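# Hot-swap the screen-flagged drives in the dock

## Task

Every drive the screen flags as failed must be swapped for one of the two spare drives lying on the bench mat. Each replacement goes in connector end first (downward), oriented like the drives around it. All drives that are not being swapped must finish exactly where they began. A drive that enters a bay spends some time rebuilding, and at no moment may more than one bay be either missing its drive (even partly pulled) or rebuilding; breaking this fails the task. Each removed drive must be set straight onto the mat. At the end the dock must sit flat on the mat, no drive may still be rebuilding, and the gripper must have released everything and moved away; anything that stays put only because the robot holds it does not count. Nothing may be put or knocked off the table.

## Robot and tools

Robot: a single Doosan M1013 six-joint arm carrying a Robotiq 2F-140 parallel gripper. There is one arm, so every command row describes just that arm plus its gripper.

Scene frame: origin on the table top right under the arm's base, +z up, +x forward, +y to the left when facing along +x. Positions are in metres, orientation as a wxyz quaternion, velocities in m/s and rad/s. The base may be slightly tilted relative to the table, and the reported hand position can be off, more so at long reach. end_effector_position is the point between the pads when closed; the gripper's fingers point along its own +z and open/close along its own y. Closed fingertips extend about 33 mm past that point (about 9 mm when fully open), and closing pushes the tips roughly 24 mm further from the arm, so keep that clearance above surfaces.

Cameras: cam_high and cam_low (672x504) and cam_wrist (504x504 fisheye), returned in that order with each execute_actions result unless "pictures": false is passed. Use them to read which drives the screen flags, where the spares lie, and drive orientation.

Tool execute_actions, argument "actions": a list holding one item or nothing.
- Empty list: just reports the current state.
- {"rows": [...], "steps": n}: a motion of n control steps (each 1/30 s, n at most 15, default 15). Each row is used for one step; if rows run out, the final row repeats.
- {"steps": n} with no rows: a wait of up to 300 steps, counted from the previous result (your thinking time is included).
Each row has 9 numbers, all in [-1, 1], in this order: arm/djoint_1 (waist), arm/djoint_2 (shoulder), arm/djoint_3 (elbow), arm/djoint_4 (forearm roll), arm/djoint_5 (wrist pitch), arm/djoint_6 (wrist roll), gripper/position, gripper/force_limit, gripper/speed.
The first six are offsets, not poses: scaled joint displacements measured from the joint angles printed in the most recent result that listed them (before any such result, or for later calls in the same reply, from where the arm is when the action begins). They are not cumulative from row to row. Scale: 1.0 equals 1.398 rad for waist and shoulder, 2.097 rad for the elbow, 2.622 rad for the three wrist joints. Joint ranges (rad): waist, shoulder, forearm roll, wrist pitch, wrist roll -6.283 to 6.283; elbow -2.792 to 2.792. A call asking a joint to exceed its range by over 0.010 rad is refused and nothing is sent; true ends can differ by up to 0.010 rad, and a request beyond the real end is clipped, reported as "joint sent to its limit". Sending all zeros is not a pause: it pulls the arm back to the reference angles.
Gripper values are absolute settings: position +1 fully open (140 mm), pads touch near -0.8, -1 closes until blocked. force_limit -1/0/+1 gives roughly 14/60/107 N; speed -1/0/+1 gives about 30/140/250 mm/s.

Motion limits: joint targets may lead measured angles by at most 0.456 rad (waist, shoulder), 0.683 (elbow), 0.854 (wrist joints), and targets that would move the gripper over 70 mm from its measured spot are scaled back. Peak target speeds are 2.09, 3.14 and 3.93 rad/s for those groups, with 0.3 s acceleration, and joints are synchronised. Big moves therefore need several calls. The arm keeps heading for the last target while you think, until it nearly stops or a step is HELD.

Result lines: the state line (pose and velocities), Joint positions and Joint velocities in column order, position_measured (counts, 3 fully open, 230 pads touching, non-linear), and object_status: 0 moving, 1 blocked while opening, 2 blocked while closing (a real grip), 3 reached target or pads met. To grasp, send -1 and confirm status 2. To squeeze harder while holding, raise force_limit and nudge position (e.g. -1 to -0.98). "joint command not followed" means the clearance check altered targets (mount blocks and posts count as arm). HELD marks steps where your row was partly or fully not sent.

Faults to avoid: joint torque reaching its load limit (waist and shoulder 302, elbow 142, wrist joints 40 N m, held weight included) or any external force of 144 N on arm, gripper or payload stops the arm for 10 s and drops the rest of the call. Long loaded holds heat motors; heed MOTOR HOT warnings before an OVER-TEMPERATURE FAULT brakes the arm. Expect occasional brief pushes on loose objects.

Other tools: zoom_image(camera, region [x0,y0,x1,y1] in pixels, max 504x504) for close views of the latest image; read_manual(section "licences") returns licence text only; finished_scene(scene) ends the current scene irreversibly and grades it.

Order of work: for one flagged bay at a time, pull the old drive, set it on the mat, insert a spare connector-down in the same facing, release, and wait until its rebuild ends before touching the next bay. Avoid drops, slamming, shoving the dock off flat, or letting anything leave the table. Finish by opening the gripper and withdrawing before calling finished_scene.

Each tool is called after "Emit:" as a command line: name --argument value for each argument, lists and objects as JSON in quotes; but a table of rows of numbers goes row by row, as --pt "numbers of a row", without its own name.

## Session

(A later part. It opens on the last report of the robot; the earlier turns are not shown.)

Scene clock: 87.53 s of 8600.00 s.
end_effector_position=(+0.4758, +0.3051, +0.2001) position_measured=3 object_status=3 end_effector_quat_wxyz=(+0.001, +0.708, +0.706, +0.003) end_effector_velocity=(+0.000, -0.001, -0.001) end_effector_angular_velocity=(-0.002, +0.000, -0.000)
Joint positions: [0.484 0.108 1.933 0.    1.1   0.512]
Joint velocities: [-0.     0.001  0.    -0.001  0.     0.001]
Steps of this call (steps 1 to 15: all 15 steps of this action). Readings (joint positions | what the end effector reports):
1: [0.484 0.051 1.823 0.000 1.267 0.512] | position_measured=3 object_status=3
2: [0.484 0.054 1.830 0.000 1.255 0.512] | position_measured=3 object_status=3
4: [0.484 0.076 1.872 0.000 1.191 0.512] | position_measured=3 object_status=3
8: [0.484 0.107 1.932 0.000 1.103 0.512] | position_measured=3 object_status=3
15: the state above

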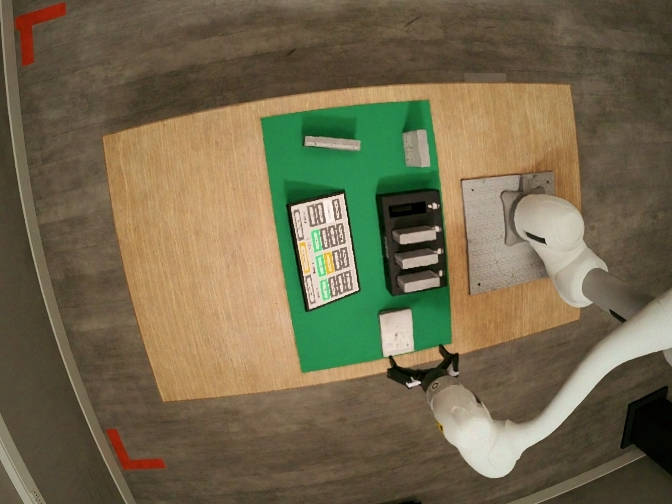

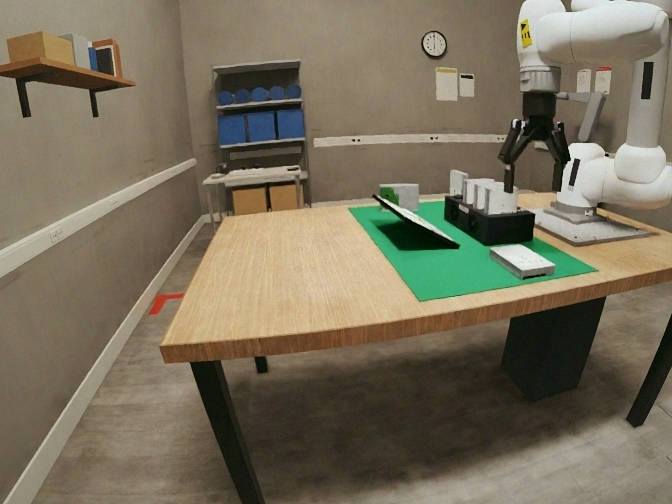

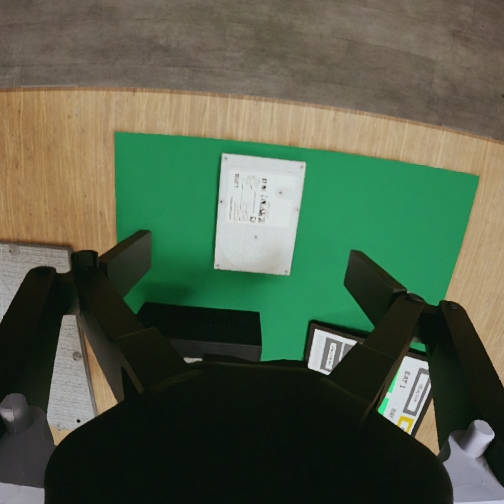

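Emit:
execute_actions --actions '[{"rows":[[-0.003,0.0677,0.047,0,-0.0736,0,1,0.5,0],[-0.003,0.0677,0.047,0,-0.0736,0,1,0.5,0],[-0.003,0.0677,0.047,0,-0.0736,0,1,0.5,0],[-0.003,0.0677,0.047,0,-0.0736,0,1,0.5,0],[-0.003,0.0677,0.047,0,-0.0736,0,1,0.5,0],[-0.003,0.1288,0.072,0,-0.126,0,1,0.5,0]],"steps":15}]' --pictures false

Emit:
execute_actions --actions '[{"steps":10}]' --pictures false

Emit:
execute_actions --actions '[{"rows":[[0,0,0,0,0,0,-1,0.5,-0.2]],"steps":15}]'

Scene clock: 99.20 s of 8600.00 s.
end_effector_position=(+0.4777, +0.3034, +0.0304) position_measured=3 object_status=3 end_effector_quat_wxyz=(+0.001, +0.710, +0.704, +0.003) end_effector_velocity=(-0.001, +0.001, -0.003) end_effector_angular_velocity=(+0.002, -0.002, -0.001)
Joint positions: [0.48  0.287 2.084 0.    0.77  0.512]
Joint velocities: [ 0.001  0.003  0.004  0.001 -0.01   0.002]
Steps of this call (steps 1 to 15: the robot went on to your last target; steps 16 to 335: nothing new was sent; steps 336 to 350: all 15 steps of this action). Readings (joint positions | what the end effector reports):
336: [0.484 0.108 1.934 0.000 1.098 0.512] | position_measured=3 object_status=3
337: [0.484 0.114 1.940 0.000 1.086 0.512] | position_measured=3 object_status=3
339: [0.482 0.145 1.973 0.000 1.022 0.512] | position_measured=3 object_status=3
343: [0.480 0.220 2.038 0.000 0.884 0.512] | position_measured=3 object_status=3
350: the state above

Scene clock: 99.53 s of 8600.00 s.
end_effector_position=(+0.4776, +0.3033, +0.0300) position_measured=3 object_status=3 end_effector_quat_wxyz=(+0.001, +0.710, +0.704, +0.002) end_effector_velocity=(-0.001, -0.001, -0.001) end_effector_angular_velocity=(-0.001, +0.002, +0.000)
Joint positions: [0.48  0.288 2.084 0.    0.77  0.512]
Joint velocities: [-0.     0.     0.001  0.     0.001 -0.001]
Steps of this call (steps 1 to 10: the robot went on to your last target). Readings (joint positions | what the end effector reports):
1: [0.480 0.287 2.084 0.000 0.770 0.512] | position_measured=3 object_status=3
2: [0.480 0.288 2.084 0.000 0.770 0.512] | position_measured=3 object_status=3
4: [0.480 0.288 2.084 0.000 0.770 0.512] | position_measured=3 object_status=3
8: [0.480 0.288 2.084 0.000 0.770 0.512] | position_measured=3 object_status=3
10: the state above

Scene clock: 100.03 s of 8600.00 s.
end_effector_position=(+0.4775, +0.3033, +0.0300) position_measured=79 object_status=0 end_effector_quat_wxyz=(+0.001, +0.710, +0.704, +0.002) end_effector_velocity=(-0.001, +0.001, -0.000) end_effector_angular_velocity=(-0.000, +0.001, +0.001)
Joint positions: [0.48  0.288 2.084 0.    0.77  0.512]
Joint velocities: [0.002 0.    0.001 0.001 0.    0.   ]
Steps of this call (steps 1 to 15: all 15 steps of this action). Readings (joint positions | what the end effector reports):
1: [0.480 0.288 2.084 0.000 0.770 0.512] | position_measured=3 object_status=0
2: [0.480 0.288 2.084 0.000 0.770 0.512] | position_measured=8 object_status=0
4: [0.480 0.288 2.084 0.000 0.770 0.512] | position_measured=20 object_status=0
8: [0.480 0.288 2.084 0.000 0.769 0.512] | position_measured=46 object_status=0
15: the state above

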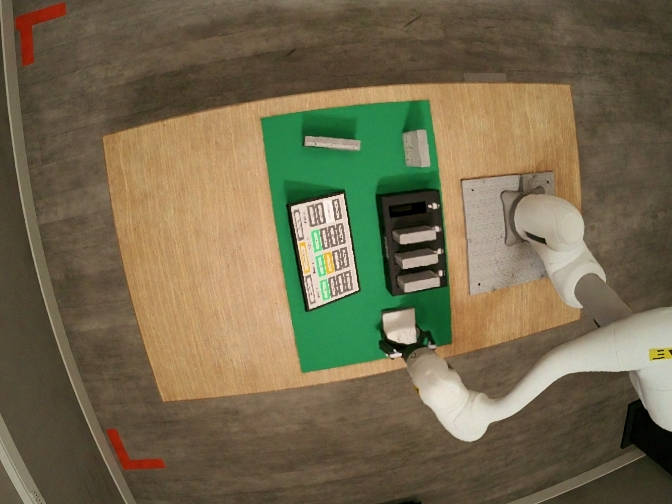

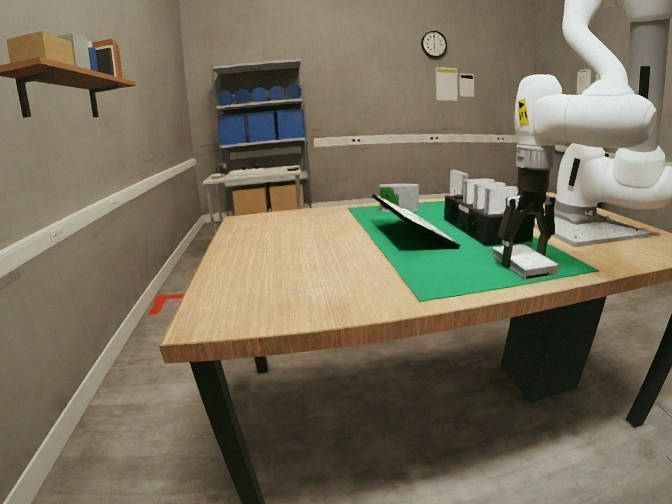

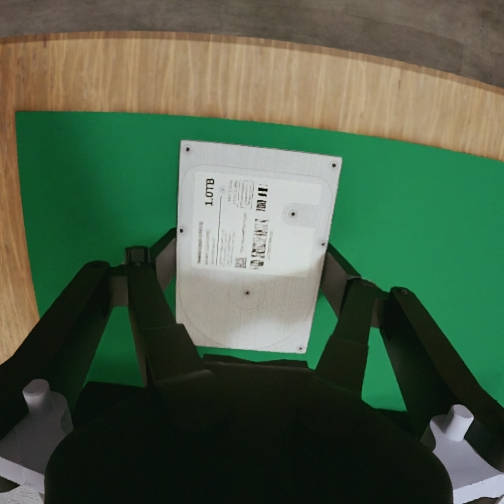

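Emit:
execute_actions --actions '[{"rows":[[0,-0.0087,-0.0031,0,0.0071,0,-1,0.5,0],[0,-0.0087,-0.0031,0,0.0071,0,-1,0.5,0],[0,-0.0087,-0.0031,0,0.0071,0,-1,0.5,0],[0,-0.0087,-0.0031,0,0.0071,0,-1,0.5,0],[0,-0.0087,-0.0031,0,0.0071,-0.7941,-1,0.5,0]],"steps":15}]' --pictures false

Emit:
execute_actions --actions '[{"steps":30}]' --pictures false

Emit:
execute_actions --actions '[{"rows":[[0,0.003,0.0011,0,-0.0025,0,-1,0.5,0],[0,0.005,0.0018,0,-0.0041,0,-1,0.5,0],[0,0.007,0.0025,0,-0.0057,0,-1,0.5,0],[0,0.0085,0.003,0,-0.0069,0,-1,0.5,0],[0,0.0085,0.003,0,-0.0069,0,-1,0.5,0],[0,0.0085,0.003,0,-0.0069,0,-1,0.5,0],[0,0.0085,0.003,0,-0.0069,0,-1,0.5,0],[0,0.0085,0.003,0,-0.0069,0,-1,0.5,0],[0,0.0085,0.003,0,-0.0069,0,0.7,0.5,0]],"steps":15}]' --pictures false

Emit:
execute_actions --actions '[{"rows":[[0,-0.061,-0.025,0,0.0524,0,0.7,1,0]],"steps":12}]' --pictures false

Emit:
execute_actions --actions '[{"rows":[[0,0.3353,-0.2496,0,0.3204,0,0.7,1,0]],"steps":15}]' --pictures false

Emit:
execute_actions --actions '[{"steps":20}]'

Scene clock: 111.43 s of 8600.00 s.
end_effector_position=(+0.4776, +0.3034, +0.0394) position_measured=79 object_status=2 end_effector_quat_wxyz=(+0.002, +0.402, +0.916, +0.002) end_effector_velocity=(-0.001, -0.000, -0.000) end_effector_angular_velocity=(-0.016, -0.007, +3.699)
Joint positions: [ 0.48   0.276  2.078  0.     0.788 -0.239]
Joint velocities: [ 0.    -0.001  0.001  0.001  0.001 -3.699]
Steps of this call (steps 1 to 15: the robot went on to your last target; steps 16 to 327: nothing new was sent; steps 328 to 342: all 15 steps of this action). Readings (joint positions | what the end effector reports):
328: [0.480 0.287 2.084 0.000 0.770 0.512] | position_measured=79 object_status=2
329: [0.480 0.284 2.082 0.000 0.777 0.512] | position_measured=79 object_status=2
331: [0.480 0.277 2.079 0.000 0.786 0.512] | position_measured=79 object_status=2
335: [0.480 0.276 2.078 0.000 0.788 0.432] | position_measured=79 object_status=2
342: the state above

Scene clock: 112.43 s of 8600.00 s.
end_effector_position=(+0.4777, +0.3034, +0.0394) position_measured=79 object_status=2 end_effector_quat_wxyz=(+0.002, -0.249, +0.968, +0.001) end_effector_velocity=(-0.001, -0.001, -0.001) end_effector_angular_velocity=(-0.002, +0.001, -0.001)
Joint positions: [ 0.48   0.276  2.078  0.     0.788 -1.57 ]
Joint velocities: [-0.001 -0.     0.002 -0.001  0.     0.001]
Steps of this call (steps 1 to 30: the robot went on to your last target). Readings (joint positions | what the end effector reports):
1: [0.480 0.276 2.078 0.000 0.788 -0.364] | position_measured=79 object_status=2
2: [0.480 0.276 2.078 0.000 0.788 -0.489] | position_measured=79 object_status=2
4: [0.480 0.276 2.078 0.000 0.788 -0.738] | position_measured=79 object_status=2
8: [0.480 0.276 2.078 0.000 0.788 -1.208] | position_measured=79 object_status=2
30: the state above
The arm was judged still, so your last target was given up. Only a new action makes it travel on or press farther. Fingers that are still opening or closing keep moving.

Scene clock: 112.93 s of 8600.00 s.
end_effector_position=(+0.4776, +0.3033, +0.0303) position_measured=41 object_status=0 end_effector_quat_wxyz=(+0.002, -0.249, +0.968, +0.001) end_effector_velocity=(+0.001, +0.001, +0.000) end_effector_angular_velocity=(+0.000, -0.001, +0.003)
Joint positions: [ 0.48   0.287  2.084  0.     0.77  -1.57 ]
Joint velocities: [ 0.001  0.    -0.001 -0.001  0.    -0.001]
Steps of this call (steps 1 to 15: all 15 steps of this action). Readings (joint positions | what the end effector reports):
1: [0.480 0.276 2.078 0.000 0.788 -1.570] | position_measured=79 object_status=2
2: [0.480 0.278 2.079 0.000 0.785 -1.570] | position_measured=79 object_status=2
4: [0.480 0.283 2.082 0.000 0.777 -1.570] | position_measured=79 object_status=2
8: [0.480 0.287 2.084 0.000 0.771 -1.570] | position_measured=79 object_status=2
15: the state above

Scene clock: 113.33 s of 8600.00 s.
end_effector_position=(+0.4774, +0.3032, +0.1001) position_measured=41 object_status=3 end_effector_quat_wxyz=(+0.002, -0.249, +0.968, +0.001) end_effector_velocity=(+0.000, +0.001, +0.001) end_effector_angular_velocity=(+0.001, +0.000, -0.002)
Joint positions: [ 0.48   0.202  2.032  0.     0.908 -1.57 ]
Joint velocities: [ 0.    -0.    -0.001  0.001  0.001  0.001]
Steps of this call (steps 1 to 12: all 12 steps of this action). Readings (joint positions | what the end effector reports):
1: [0.480 0.287 2.084 0.000 0.771 -1.570] | position_measured=41 object_status=0
2: [0.480 0.282 2.082 0.000 0.780 -1.570] | position_measured=41 object_status=0
4: [0.480 0.249 2.061 0.000 0.834 -1.570] | position_measured=41 object_status=0
8: [0.480 0.202 2.032 0.000 0.906 -1.570] | position_measured=41 object_status=3
12: the state above

Scene clock: 113.83 s of 8600.00 s.
end_effector_position=(+0.5151, +0.3241, +0.1000) position_measured=41 object_status=3 end_effector_quat_wxyz=(-0.363, -0.231, +0.898, -0.094) end_effector_velocity=(+0.033, +0.018, +0.015) end_effector_angular_velocity=(-0.236, +0.426, +0.002)
Joint positions: [ 0.48   0.664  1.517  0.     1.734 -1.57 ]
Joint velocities: [ 0.     0.294 -0.325 -0.001  0.517 -0.001]
Steps of this call (steps 1 to 15: all 15 steps of this action). Readings (joint positions | what the end effector reports):
1: [0.480 0.203 2.031 0.000 0.909 -1.570] | position_measured=41 object_status=3
2: [0.480 0.209 2.024 0.000 0.921 -1.570] | position_measured=41 object_status=3
4: [0.480 0.244 1.983 0.000 0.987 -1.570] | position_measured=41 object_status=3
8: [0.480 0.408 1.797 0.000 1.285 -1.570] | position_measured=41 object_status=3
15: the state above

Scene clock: 114.50 s of 8600.00 s.
end_effector_position=(+0.5159, +0.3245, +0.1006) position_measured=41 object_status=3 end_effector_quat_wxyz=(-0.368, -0.230, +0.896, -0.095) end_effector_velocity=(-0.001, +0.000, -0.000) end_effector_angular_velocity=(-0.001, +0.001, +0.002)
Joint positions: [ 0.48   0.671  1.509  0.     1.748 -1.57 ]
Joint velocities: [ 0.001  0.     0.001 -0.    -0.    -0.   ]
Steps of this call (steps 1 to 20: the robot went on to your last target). Readings (joint positions | what the end effector reports):
1: [0.480 0.670 1.510 0.000 1.745 -1.570] | position_measured=41 object_status=3
2: [0.480 0.671 1.509 0.000 1.747 -1.570] | position_measured=41 object_status=3
4: [0.480 0.671 1.509 0.000 1.747 -1.570] | position_measured=41 object_status=3
8: [0.480 0.671 1.509 0.000 1.748 -1.570] | position_measured=41 object_status=3
20: the state above

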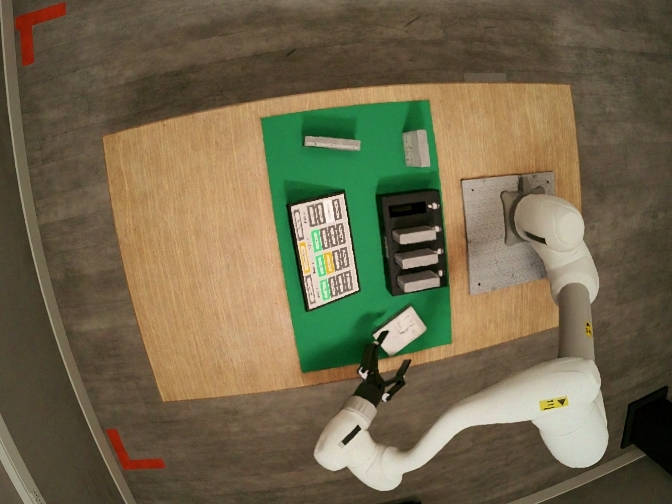

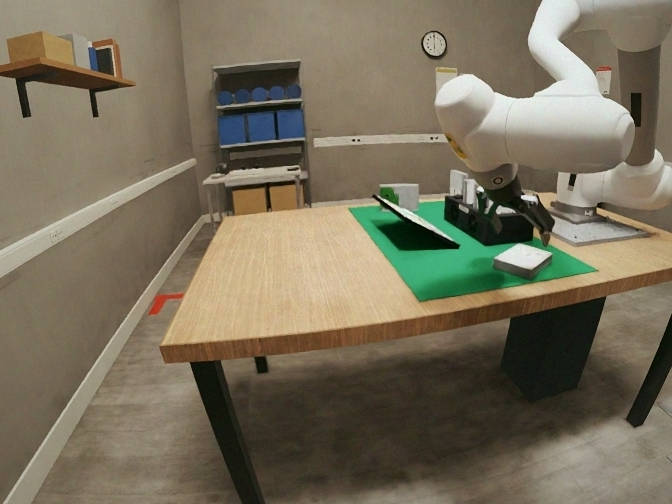

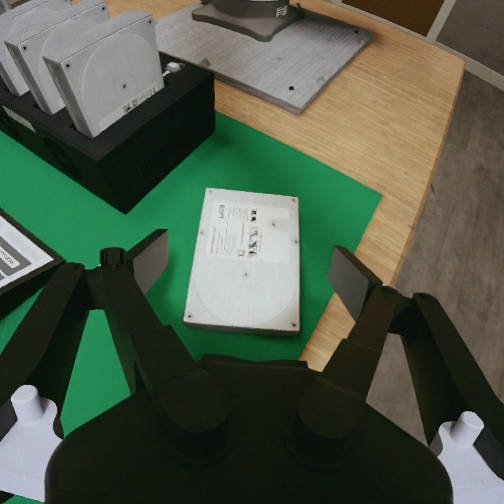

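Emit:
execute_actions --actions '[{"rows":[[0,0.02,0.005,0,-0.015,0,0.7,1,0],[0,0.035,0.0087,0,-0.026,0,0.7,1,0],[0,0.0505,0.0125,0,-0.0372,0,0.7,1,0]],"steps":15}]' --pictures false

Emit:
execute_actions --actions '[{"rows":[[0,0,0,0,0,0,-1,1,-0.5]],"steps":15}]'

Emit:
execute_actions --actions '[{"rows":[[0,-0.05,-0.0125,0,0.037,0,-1,1,0],[0,-0.05,-0.0125,0,0.037,0,-1,1,0],[0,-0.05,-0.0125,0,0.037,0,-1,1,0],[0,-0.05,-0.0125,0,0.037,0,-1,1,0],[0,-0.35,-0.0125,0,0.037,0,-1,1,0]],"steps":15}]' --pictures false

Emit:
execute_actions --actions '[{"steps":30}]' --pictures false

Scene clock: 133.60 s of 8600.00 s.
end_effector_position=(+0.5166, +0.3249, +0.0292) position_measured=41 object_status=3 end_effector_quat_wxyz=(-0.368, -0.230, +0.896, -0.095) end_effector_velocity=(-0.000, -0.000, -0.001) end_effector_angular_velocity=(-0.001, +0.000, +0.000)
Joint positions: [ 0.48   0.742  1.535  0.     1.65  -1.57 ]
Joint velocities: [ 0.     0.001  0.    -0.001 -0.     0.001]
Steps of this call (steps 1 to 15: the robot went on to your last target; steps 16 to 558: nothing new was sent; steps 559 to 573: all 15 steps of this action). Readings (joint positions | what the end effector reports):
559: [0.480 0.672 1.509 0.000 1.747 -1.570] | position_measured=41 object_status=3
560: [0.480 0.678 1.510 0.000 1.738 -1.570] | position_measured=41 object_status=3
562: [0.480 0.709 1.522 0.000 1.695 -1.570] | position_measured=41 object_status=3
566: [0.480 0.741 1.535 0.000 1.651 -1.570] | position_measured=41 object_status=3
573: the state above

Scene clock: 134.10 s of 8600.00 s.
end_effector_position=(+0.5167, +0.3249, +0.0293) position_measured=80 object_status=2 end_effector_quat_wxyz=(-0.368, -0.230, +0.896, -0.095) end_effector_velocity=(+0.001, +0.000, +0.000) end_effector_angular_velocity=(+0.000, -0.002, -0.000)
Joint positions: [ 0.48   0.742  1.535  0.     1.65  -1.57 ]
Joint velocities: [-0.    -0.    -0.002 -0.001 -0.     0.001]
Steps of this call (steps 1 to 15: all 15 steps of this action). Readings (joint positions | what the end effector reports):
1: [0.480 0.742 1.535 0.000 1.650 -1.570] | position_measured=41 object_status=0
2: [0.480 0.742 1.535 0.000 1.650 -1.570] | position_measured=44 object_status=0
4: [0.480 0.742 1.535 0.000 1.650 -1.570] | position_measured=53 object_status=0
8: [0.480 0.742 1.535 0.000 1.650 -1.570] | position_measured=72 object_status=0
15: the state above

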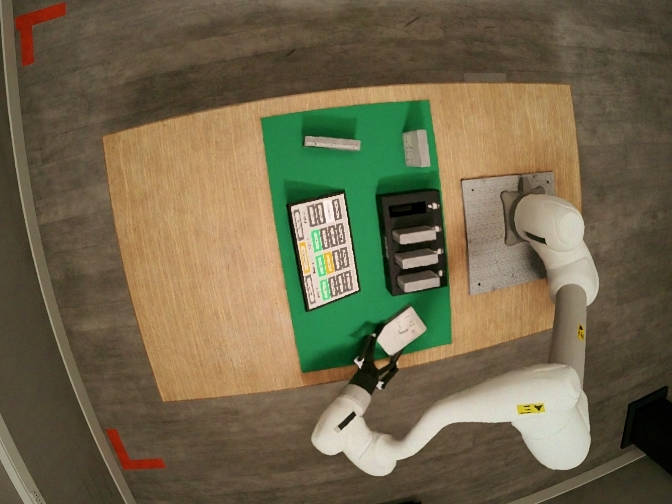

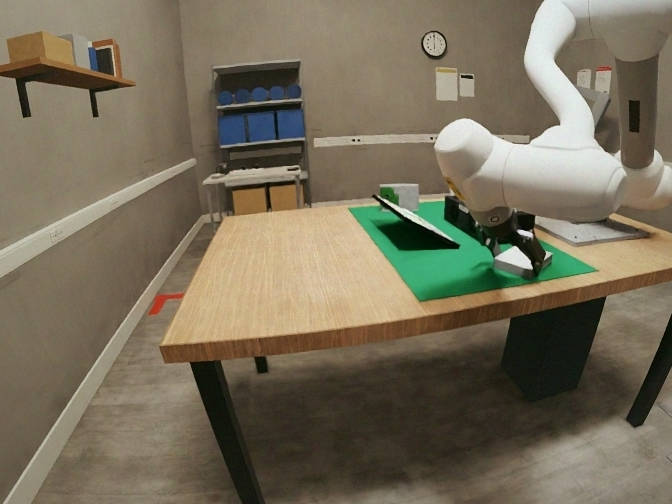

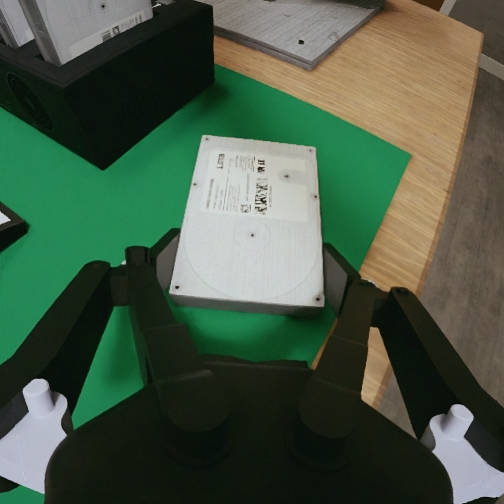

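Scene clock: 134.60 s of 8600.00 s.
end_effector_position=(+0.5149, +0.3240, +0.2464) position_measured=81 object_status=2 end_effector_quat_wxyz=(-0.256, -0.240, +0.934, -0.066) end_effector_velocity=(-0.055, -0.031, +0.476) end_effector_angular_velocity=(+0.366, -0.663, -0.000)
Joint positions: [ 0.48   0.43   1.51   0.     1.742 -1.57 ]
Joint velocities: [-0.001 -0.771 -0.009 -0.     0.023 -0.001]
Steps of this call (steps 1 to 15: all 15 steps of this action). Readings (joint positions | what the end effector reports):
1: [0.480 0.741 1.534 0.000 1.651 -1.570] | position_measured=80 object_status=2
2: [0.480 0.736 1.533 0.000 1.659 -1.570] | position_measured=81 object_status=2
4: [0.480 0.702 1.520 0.000 1.706 -1.570] | position_measured=81 object_status=2
8: [0.480 0.612 1.512 0.000 1.738 -1.570] | position_measured=81 object_status=2
15: the state above

Scene clock: 135.60 s of 8600.00 s.
end_effector_position=(+0.4935, +0.3122, +0.3541) position_measured=81 object_status=2 end_effector_quat_wxyz=(-0.174, -0.245, +0.953, -0.045) end_effector_velocity=(+0.000, +0.001, +0.001) end_effector_angular_velocity=(+0.002, -0.002, -0.000)
Joint positions: [ 0.48   0.252  1.508  0.     1.747 -1.57 ]
Joint velocities: [ 0.001 -0.    -0.002  0.001 -0.     0.001]
Steps of this call (steps 1 to 30: the robot went on to your last target). Readings (joint positions | what the end effector reports):
1: [0.480 0.404 1.510 0.000 1.743 -1.570] | position_measured=81 object_status=2
2: [0.480 0.378 1.510 0.000 1.743 -1.570] | position_measured=81 object_status=2
4: [0.480 0.326 1.509 0.000 1.745 -1.570] | position_measured=81 object_status=2
8: [0.480 0.256 1.508 0.000 1.747 -1.570] | position_measured=81 object_status=2
30: the state above
The arm was judged still, so your last target was given up. Only a new action makes it travel on or press farther. Fingers that are still opening or closing keep moving.

Emit:
execute_actions --actions '[{"rows":[[-0.1524,-0.2376,0.15,-0.2885,-0.1138,0.7852,-1,1,0]],"steps":15}]' --pictures false

Emit:
execute_actions --actions '[{"steps":45}]' --pictures false

Emit:
execute_actions --actions '[{"rows":[[0,0,0.1227,0,0,0,-1,1,0]],"steps":15}]' --pictures false

Emit:
execute_actions --actions '[{"steps":10}]' --pictures false

Emit:
execute_actions --actions '[{"rows":[[0,0.0697,0.0547,-0.0114,-0.0582,0.0575,-1,1,0]],"steps":15}]'

Emit:
zoom_image --camera "cam_wrist" --region '[130,50,400,230]'

Scene clock: 142.70 s of 8600.00 s.
end_effector_position=(+0.5313, +0.1039, +0.3907) position_measured=81 object_status=2 end_effector_quat_wxyz=(+0.026, +0.108, +0.967, -0.227) end_effector_velocity=(+0.036, -0.406, +0.121) end_effector_angular_velocity=(-0.632, -1.471, -1.678)
Joint positions: [ 0.36   0.065  1.686 -0.426  1.579 -0.927]
Joint velocities: [-0.243 -0.379  0.356 -0.857 -0.339  1.923]
Steps of this call (steps 1 to 198: nothing new was sent; steps 199 to 213: all 15 steps of this action). Readings (joint positions | what the end effector reports):
199: [0.480 0.252 1.509 -0.001 1.747 -1.568] | position_measured=81 object_status=2
200: [0.477 0.247 1.513 -0.011 1.743 -1.556] | position_measured=81 object_status=2
202: [0.461 0.222 1.537 -0.070 1.719 -1.490] | position_measured=81 object_status=2
206: [0.421 0.160 1.595 -0.209 1.665 -1.313] | position_measured=81 object_status=2
213: the state above

Scene clock: 144.20 s of 8600.00 s.
end_effector_position=(+0.5320, -0.0411, +0.4478) position_measured=81 object_status=2 end_effector_quat_wxyz=(+0.329, +0.685, +0.630, -0.160) end_effector_velocity=(+0.001, +0.001, +0.001) end_effector_angular_velocity=(+0.002, -0.002, +0.001)
Joint positions: [ 0.267 -0.08   1.823 -0.756  1.449  0.489]
Joint velocities: [ 0.    -0.    -0.002  0.001 -0.    -0.   ]
Steps of this call (steps 1 to 45: the robot went on to your last target). Readings (joint positions | what the end effector reports):
1: [0.352 0.052 1.698 -0.455 1.568 -0.860] | position_measured=81 object_status=2
2: [0.344 0.040 1.710 -0.483 1.556 -0.788] | position_measured=81 object_status=2
4: [0.328 0.016 1.732 -0.538 1.535 -0.630] | position_measured=81 object_status=2
8: [0.301 -0.027 1.773 -0.636 1.496 -0.235] | position_measured=81 object_status=2
45: the state above
The arm was judged still, so your last target was given up. Only a new action makes it travel on or press farther. Fingers that are still opening or closing keep moving.

Scene clock: 144.70 s of 8600.00 s.
end_effector_position=(+0.4329, -0.0708, +0.3188) position_measured=81 object_status=2 end_effector_quat_wxyz=(+0.274, +0.647, +0.660, -0.266) end_effector_velocity=(-0.002, -0.001, -0.002) end_effector_angular_velocity=(-0.002, +0.004, +0.000)
Joint positions: [ 0.267 -0.08   2.08  -0.756  1.449  0.489]
Joint velocities: [-0.    -0.     0.004 -0.001  0.001 -0.   ]
Steps of this call (steps 1 to 15: all 15 steps of this action). Readings (joint positions | what the end effector reports):
1: [0.267 -0.080 1.824 -0.756 1.449 0.489] | position_measured=81 object_status=2
2: [0.267 -0.080 1.833 -0.756 1.449 0.489] | position_measured=81 object_status=2
4: [0.267 -0.080 1.885 -0.756 1.449 0.489] | position_measured=81 object_status=2
8: [0.267 -0.080 2.002 -0.756 1.449 0.489] | position_measured=81 object_status=2
15: the state above

Scene clock: 145.03 s of 8600.00 s.
end_effector_position=(+0.4326, -0.0708, +0.3186) position_measured=81 object_status=2 end_effector_quat_wxyz=(+0.274, +0.647, +0.660, -0.266) end_effector_velocity=(+0.000, +0.001, +0.000) end_effector_angular_velocity=(+0.001, -0.001, +0.002)
Joint positions: [ 0.267 -0.08   2.08  -0.756  1.449  0.489]
Joint velocities: [ 0.002 -0.    -0.001  0.001 -0.    -0.   ]
Steps of this call (steps 1 to 10: the robot went on to your last target). Readings (joint positions | what the end effector reports):
1: [0.267 -0.080 2.080 -0.756 1.449 0.489] | position_measured=81 object_status=2
2: [0.267 -0.080 2.080 -0.756 1.449 0.489] | position_measured=81 object_status=2
4: [0.267 -0.080 2.080 -0.756 1.449 0.489] | position_measured=81 object_status=2
8: [0.267 -0.080 2.080 -0.756 1.449 0.489] | position_measured=81 object_status=2
10: the state above

Scene clock: 145.53 s of 8600.00 s.
end_effector_position=(+0.4331, -0.0706, +0.2188) position_measured=81 object_status=2 end_effector_quat_wxyz=(+0.274, +0.647, +0.660, -0.266) end_effector_velocity=(-0.001, +0.000, -0.001) end_effector_angular_velocity=(+0.001, +0.002, -0.001)
Joint positions: [ 0.267  0.017  2.195 -0.786  1.296  0.64 ]
Joint velocities: [ 0.     0.001  0.001  0.002 -0.     0.   ]
Steps of this call (steps 1 to 15: all 15 steps of this action). Readings (joint positions | what the end effector reports):
1: [0.267 -0.079 2.081 -0.756 1.448 0.490] | position_measured=81 object_status=2
2: [0.267 -0.073 2.088 -0.758 1.438 0.500] | position_measured=81 object_status=2
4: [0.267 -0.039 2.128 -0.769 1.385 0.552] | position_measured=81 object_status=2
8: [0.267 0.015 2.192 -0.785 1.301 0.635] | position_measured=81 object_status=2
15: the state above

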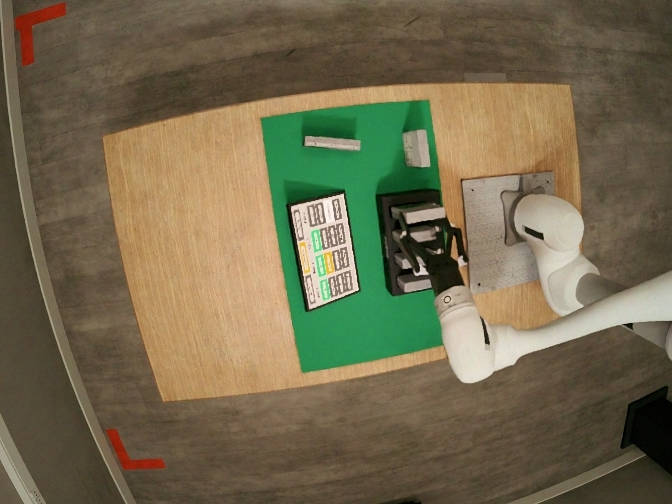

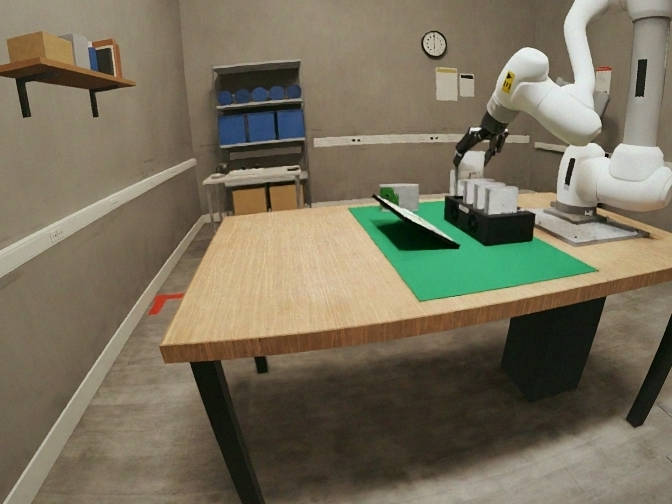

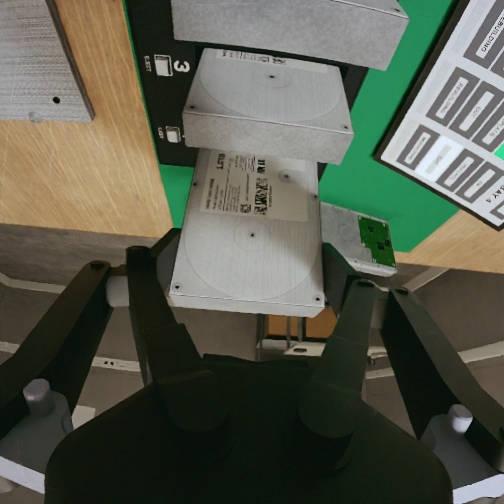

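Region (130, 50, 400, 230) of cam_wrist's 504x504 image, scaled by 1.867, with more detail than that image has.

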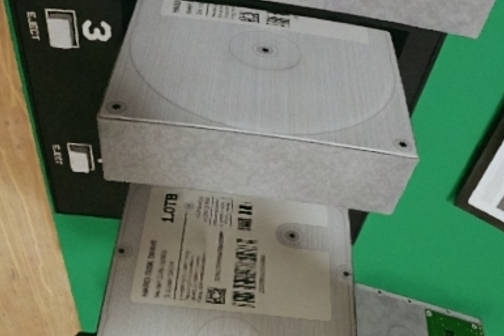

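Emit:
execute_actions --actions '[]'

Scene clock: 164.47 s of 8600.00 s.
end_effector_position=(+0.4331, -0.0706, +0.2187) position_measured=81 object_status=2 end_effector_quat_wxyz=(+0.274, +0.647, +0.660, -0.266) end_effector_velocity=(+0.001, +0.000, +0.000) end_effector_angular_velocity=(+0.001, -0.002, -0.001)
Joint positions: [ 0.267  0.018  2.195 -0.786  1.296  0.64 ]
Joint velocities: [ 0.    -0.    -0.001  0.    -0.     0.001]
Steps of this call (steps 1 to 15: the robot went on to your last target; steps 16 to 568: nothing new was sent). Readings (joint positions | what the end effector reports):
1: [0.267 0.017 2.195 -0.786 1.296 0.640] | position_measured=81 object_status=2
2: [0.267 0.017 2.195 -0.786 1.296 0.640] | position_measured=81 object_status=2
4: [0.267 0.017 2.195 -0.786 1.296 0.640] | position_measured=81 object_status=2
8: [0.267 0.017 2.195 -0.786 1.296 0.640] | position_measured=81 object_status=2
568: the state above
The arm was judged still, so your last target was given up. Only a new action makes it travel on or press farther. Fingers that are still opening or closing keep moving.

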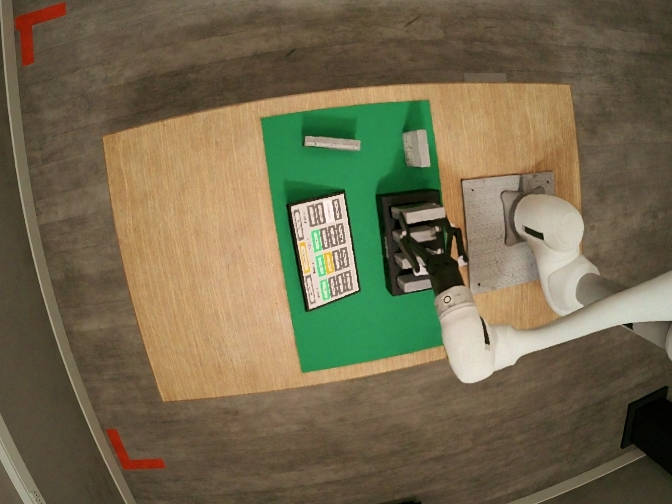

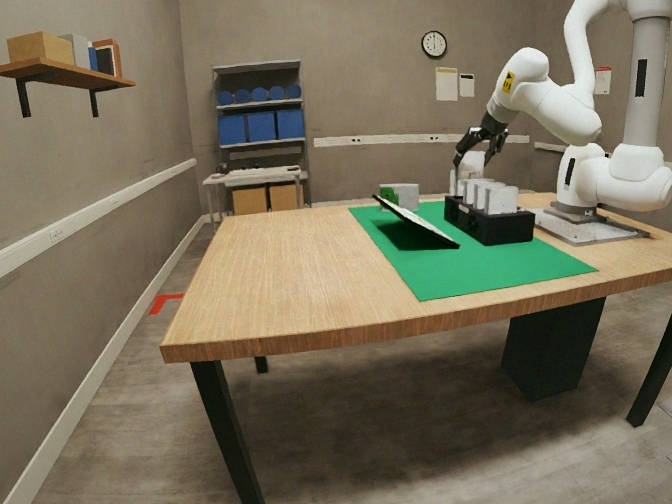

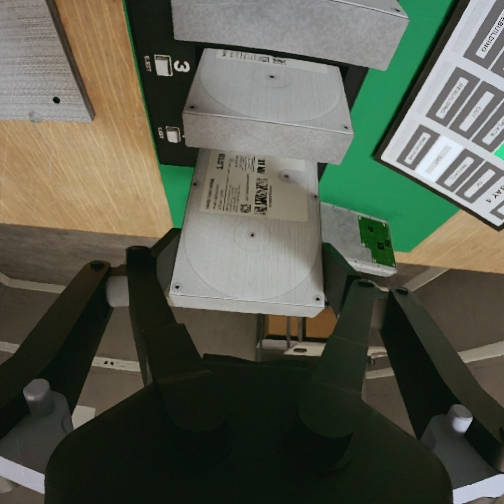

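Go to z .185 in steps.

Emit:
execute_actions --actions '[{"rows":[[0,0.008,0.004,-0.0017,-0.0052,0.0055,-1,1,0],[0,0.008,0.004,-0.0017,-0.0052,0.0055,-1,1,0],[0,0.008,0.004,-0.0017,-0.0052,0.0055,-1,1,0],[0,0.016,0.008,-0.0034,-0.0104,0.011,-1,1,0],[0,0.016,0.008,-0.0034,-0.0104,0.011,-1,1,0],[0,0.016,0.008,-0.0034,-0.0104,0.011,-1,1,0],[0,0.016,0.008,-0.0034,-0.0104,0.011,-1,1,0],[0,0.0235,0.012,-0.0051,-0.0156,0.0166,-1,1,0],[0,0.0235,0.012,-0.0051,-0.0156,0.0166,-1,1,0],[0,0.0235,0.012,-0.0051,-0.0156,0.0166,-1,1,0],[0,0.0311,0.016,-0.0068,-0.0208,0.0221,-1,1,0]]}]'

Emit:
execute_actions --actions '[{"steps":10}]'

Scene clock: 169.30 s of 8600.00 s.
end_effector_position=(+0.4334, -0.0706, +0.1845) position_measured=81 object_status=2 end_effector_quat_wxyz=(+0.274, +0.647, +0.660, -0.266) end_effector_velocity=(+0.002, +0.000, -0.006) end_effector_angular_velocity=(+0.001, -0.006, -0.001)
Joint positions: [ 0.267  0.061  2.228 -0.804  1.242  0.697]
Joint velocities: [-0.     0.008  0.005 -0.005 -0.013  0.016]
Steps of this call (steps 1 to 130: nothing new was sent; steps 131 to 145: all 15 steps of this action). Readings (joint positions | what the end effector reports):
131: [0.267 0.018 2.195 -0.786 1.295 0.641] | position_measured=81 object_status=2
132: [0.267 0.022 2.198 -0.788 1.290 0.646] | position_measured=81 object_status=2
134: [0.267 0.029 2.203 -0.791 1.283 0.654] | position_measured=81 object_status=2
138: [0.267 0.040 2.212 -0.795 1.269 0.669] | position_measured=81 object_status=2
145: the state above

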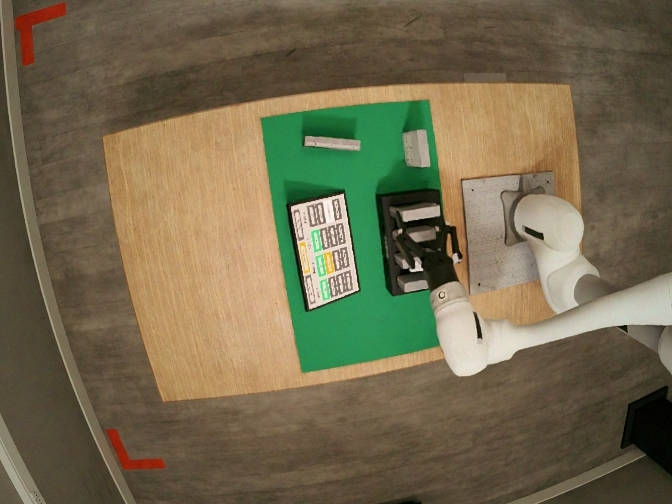

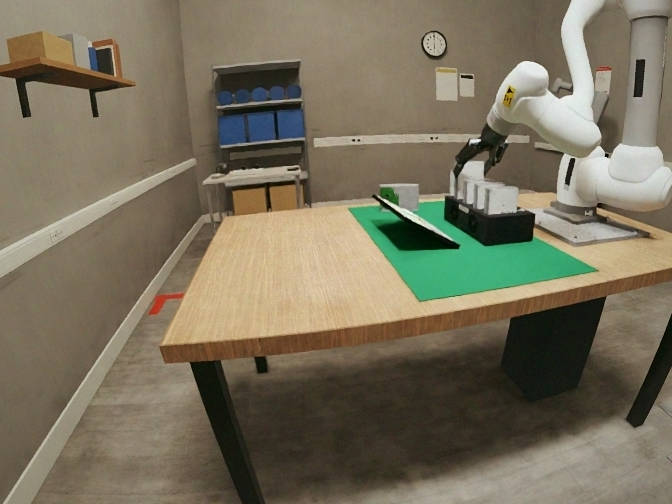

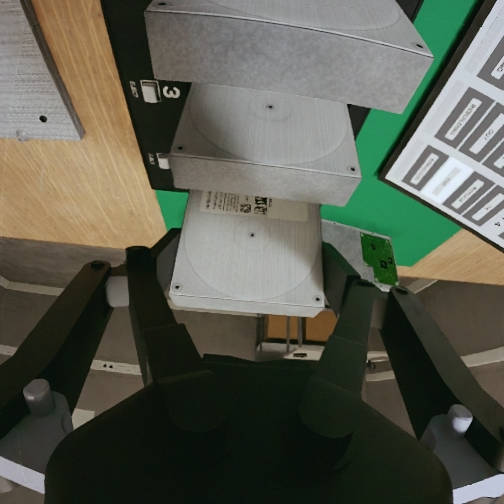

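Scene clock: 169.63 s of 8600.00 s.
end_effector_position=(+0.4334, -0.0706, +0.1842) position_measured=81 object_status=2 end_effector_quat_wxyz=(+0.274, +0.647, +0.660, -0.265) end_effector_velocity=(+0.000, +0.000, +0.000) end_effector_angular_velocity=(+0.000, -0.001, -0.000)
Joint positions: [ 0.267  0.061  2.229 -0.804  1.242  0.698]
Joint velocities: [ 0.    -0.    -0.001  0.     0.     0.   ]
Steps of this call (steps 1 to 10: the robot went on to your last target). Readings (joint positions | what the end effector reports):
1: [0.267 0.061 2.228 -0.804 1.242 0.697] | position_measured=81 object_status=2
2: [0.267 0.061 2.228 -0.804 1.242 0.697] | position_measured=81 object_status=2
4: [0.267 0.061 2.229 -0.804 1.242 0.698] | position_measured=81 object_status=2
8: [0.267 0.061 2.229 -0.804 1.242 0.698] | position_measured=81 object_status=2
10: the state above

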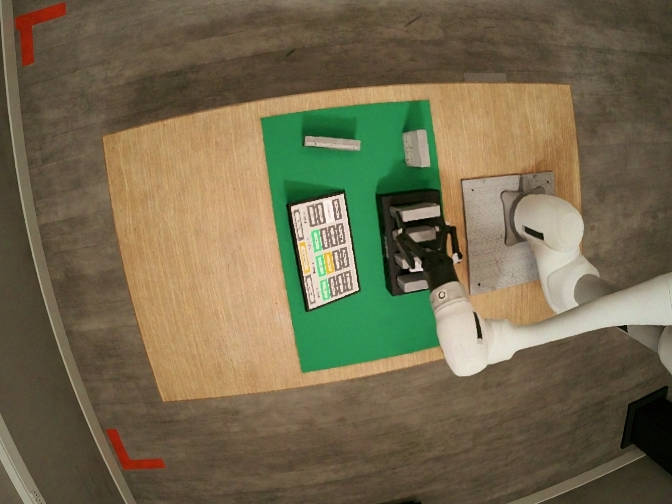

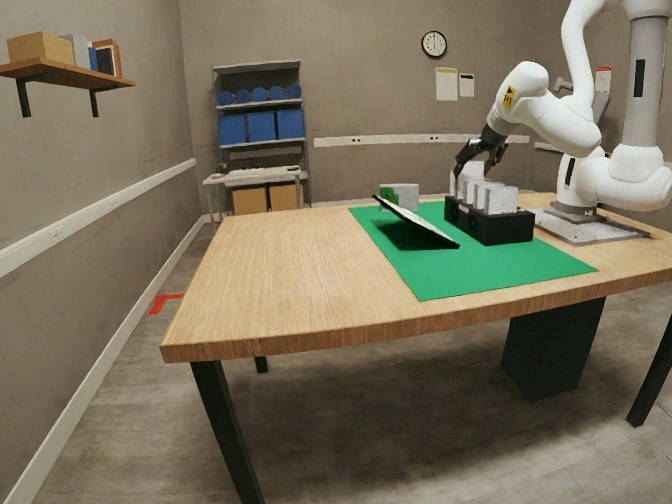

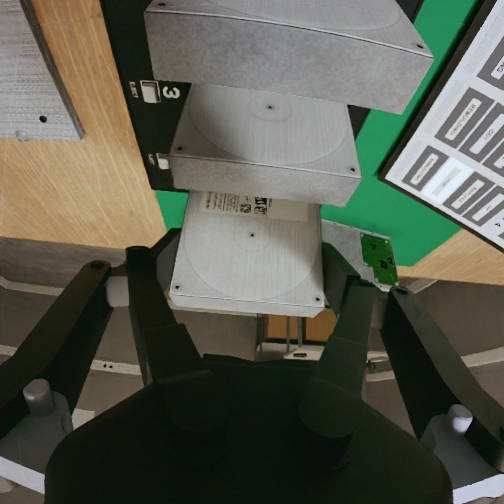

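No slip; continue.

Emit:
execute_actions --actions '[{"rows":[[0,0.012,0.005,-0.0027,-0.007,0.0078,-1,1,0],[0,0.012,0.005,-0.0027,-0.007,0.0078,-1,1,0],[0,0.012,0.005,-0.0027,-0.007,0.0078,-1,1,0],[0,0.012,0.005,-0.0027,-0.007,0.0078,-1,1,0],[0,0.024,0.0096,-0.0054,-0.014,0.0157,-1,1,0],[0,0.024,0.0096,-0.0054,-0.014,0.0157,-1,1,0],[0,0.024,0.0096,-0.0054,-0.014,0.0157,-1,1,0],[0,0.024,0.0096,-0.0054,-0.014,0.0157,-1,1,0],[0,0.0355,0.0143,-0.0082,-0.0209,0.0235,-1,1,0]]}]'

Scene clock: 175.27 s of 8600.00 s.
end_effector_position=(+0.4336, -0.0705, +0.1493) position_measured=81 object_status=2 end_effector_quat_wxyz=(+0.274, +0.647, +0.660, -0.265) end_effector_velocity=(+0.000, +0.000, -0.002) end_effector_angular_velocity=(+0.001, -0.002, -0.001)
Joint positions: [ 0.267  0.11   2.258 -0.825  1.187  0.759]
Joint velocities: [-0.     0.002  0.001 -0.002 -0.004  0.005]
Steps of this call (steps 1 to 15: the robot went on to your last target; steps 16 to 154: nothing new was sent; steps 155 to 169: all 15 steps of this action). Readings (joint positions | what the end effector reports):
155: [0.267 0.062 2.229 -0.804 1.241 0.698] | position_measured=81 object_status=2
156: [0.267 0.067 2.232 -0.806 1.235 0.705] | position_measured=81 object_status=2
158: [0.267 0.076 2.238 -0.810 1.225 0.716] | position_measured=81 object_status=2
162: [0.267 0.093 2.248 -0.817 1.207 0.737] | position_measured=81 object_status=2
169: the state above

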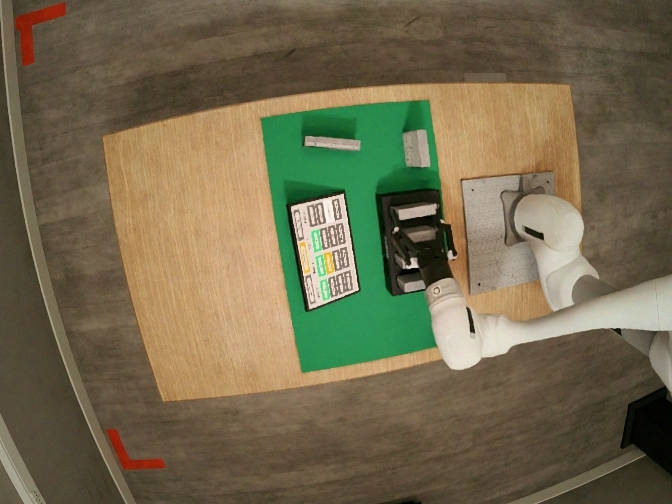

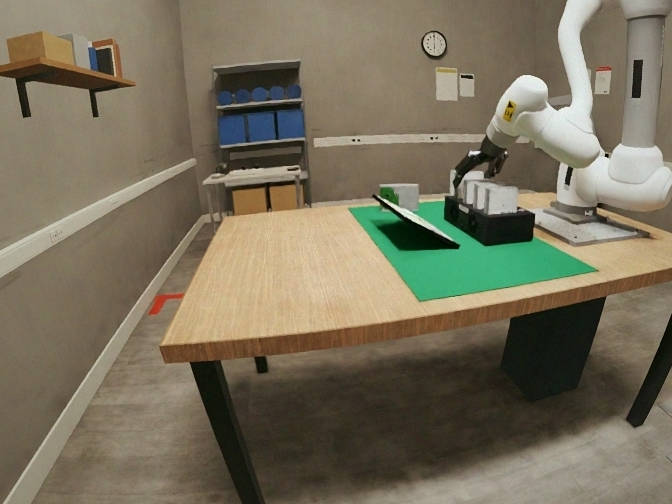

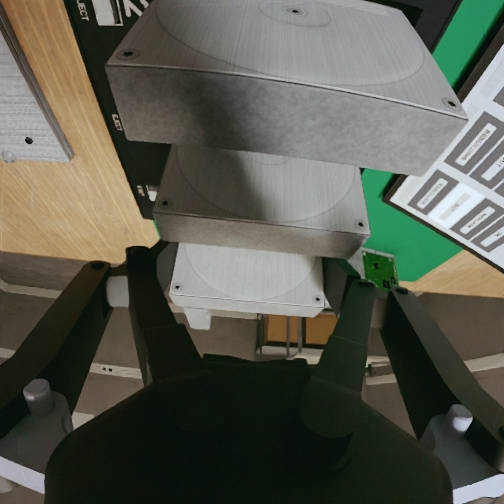

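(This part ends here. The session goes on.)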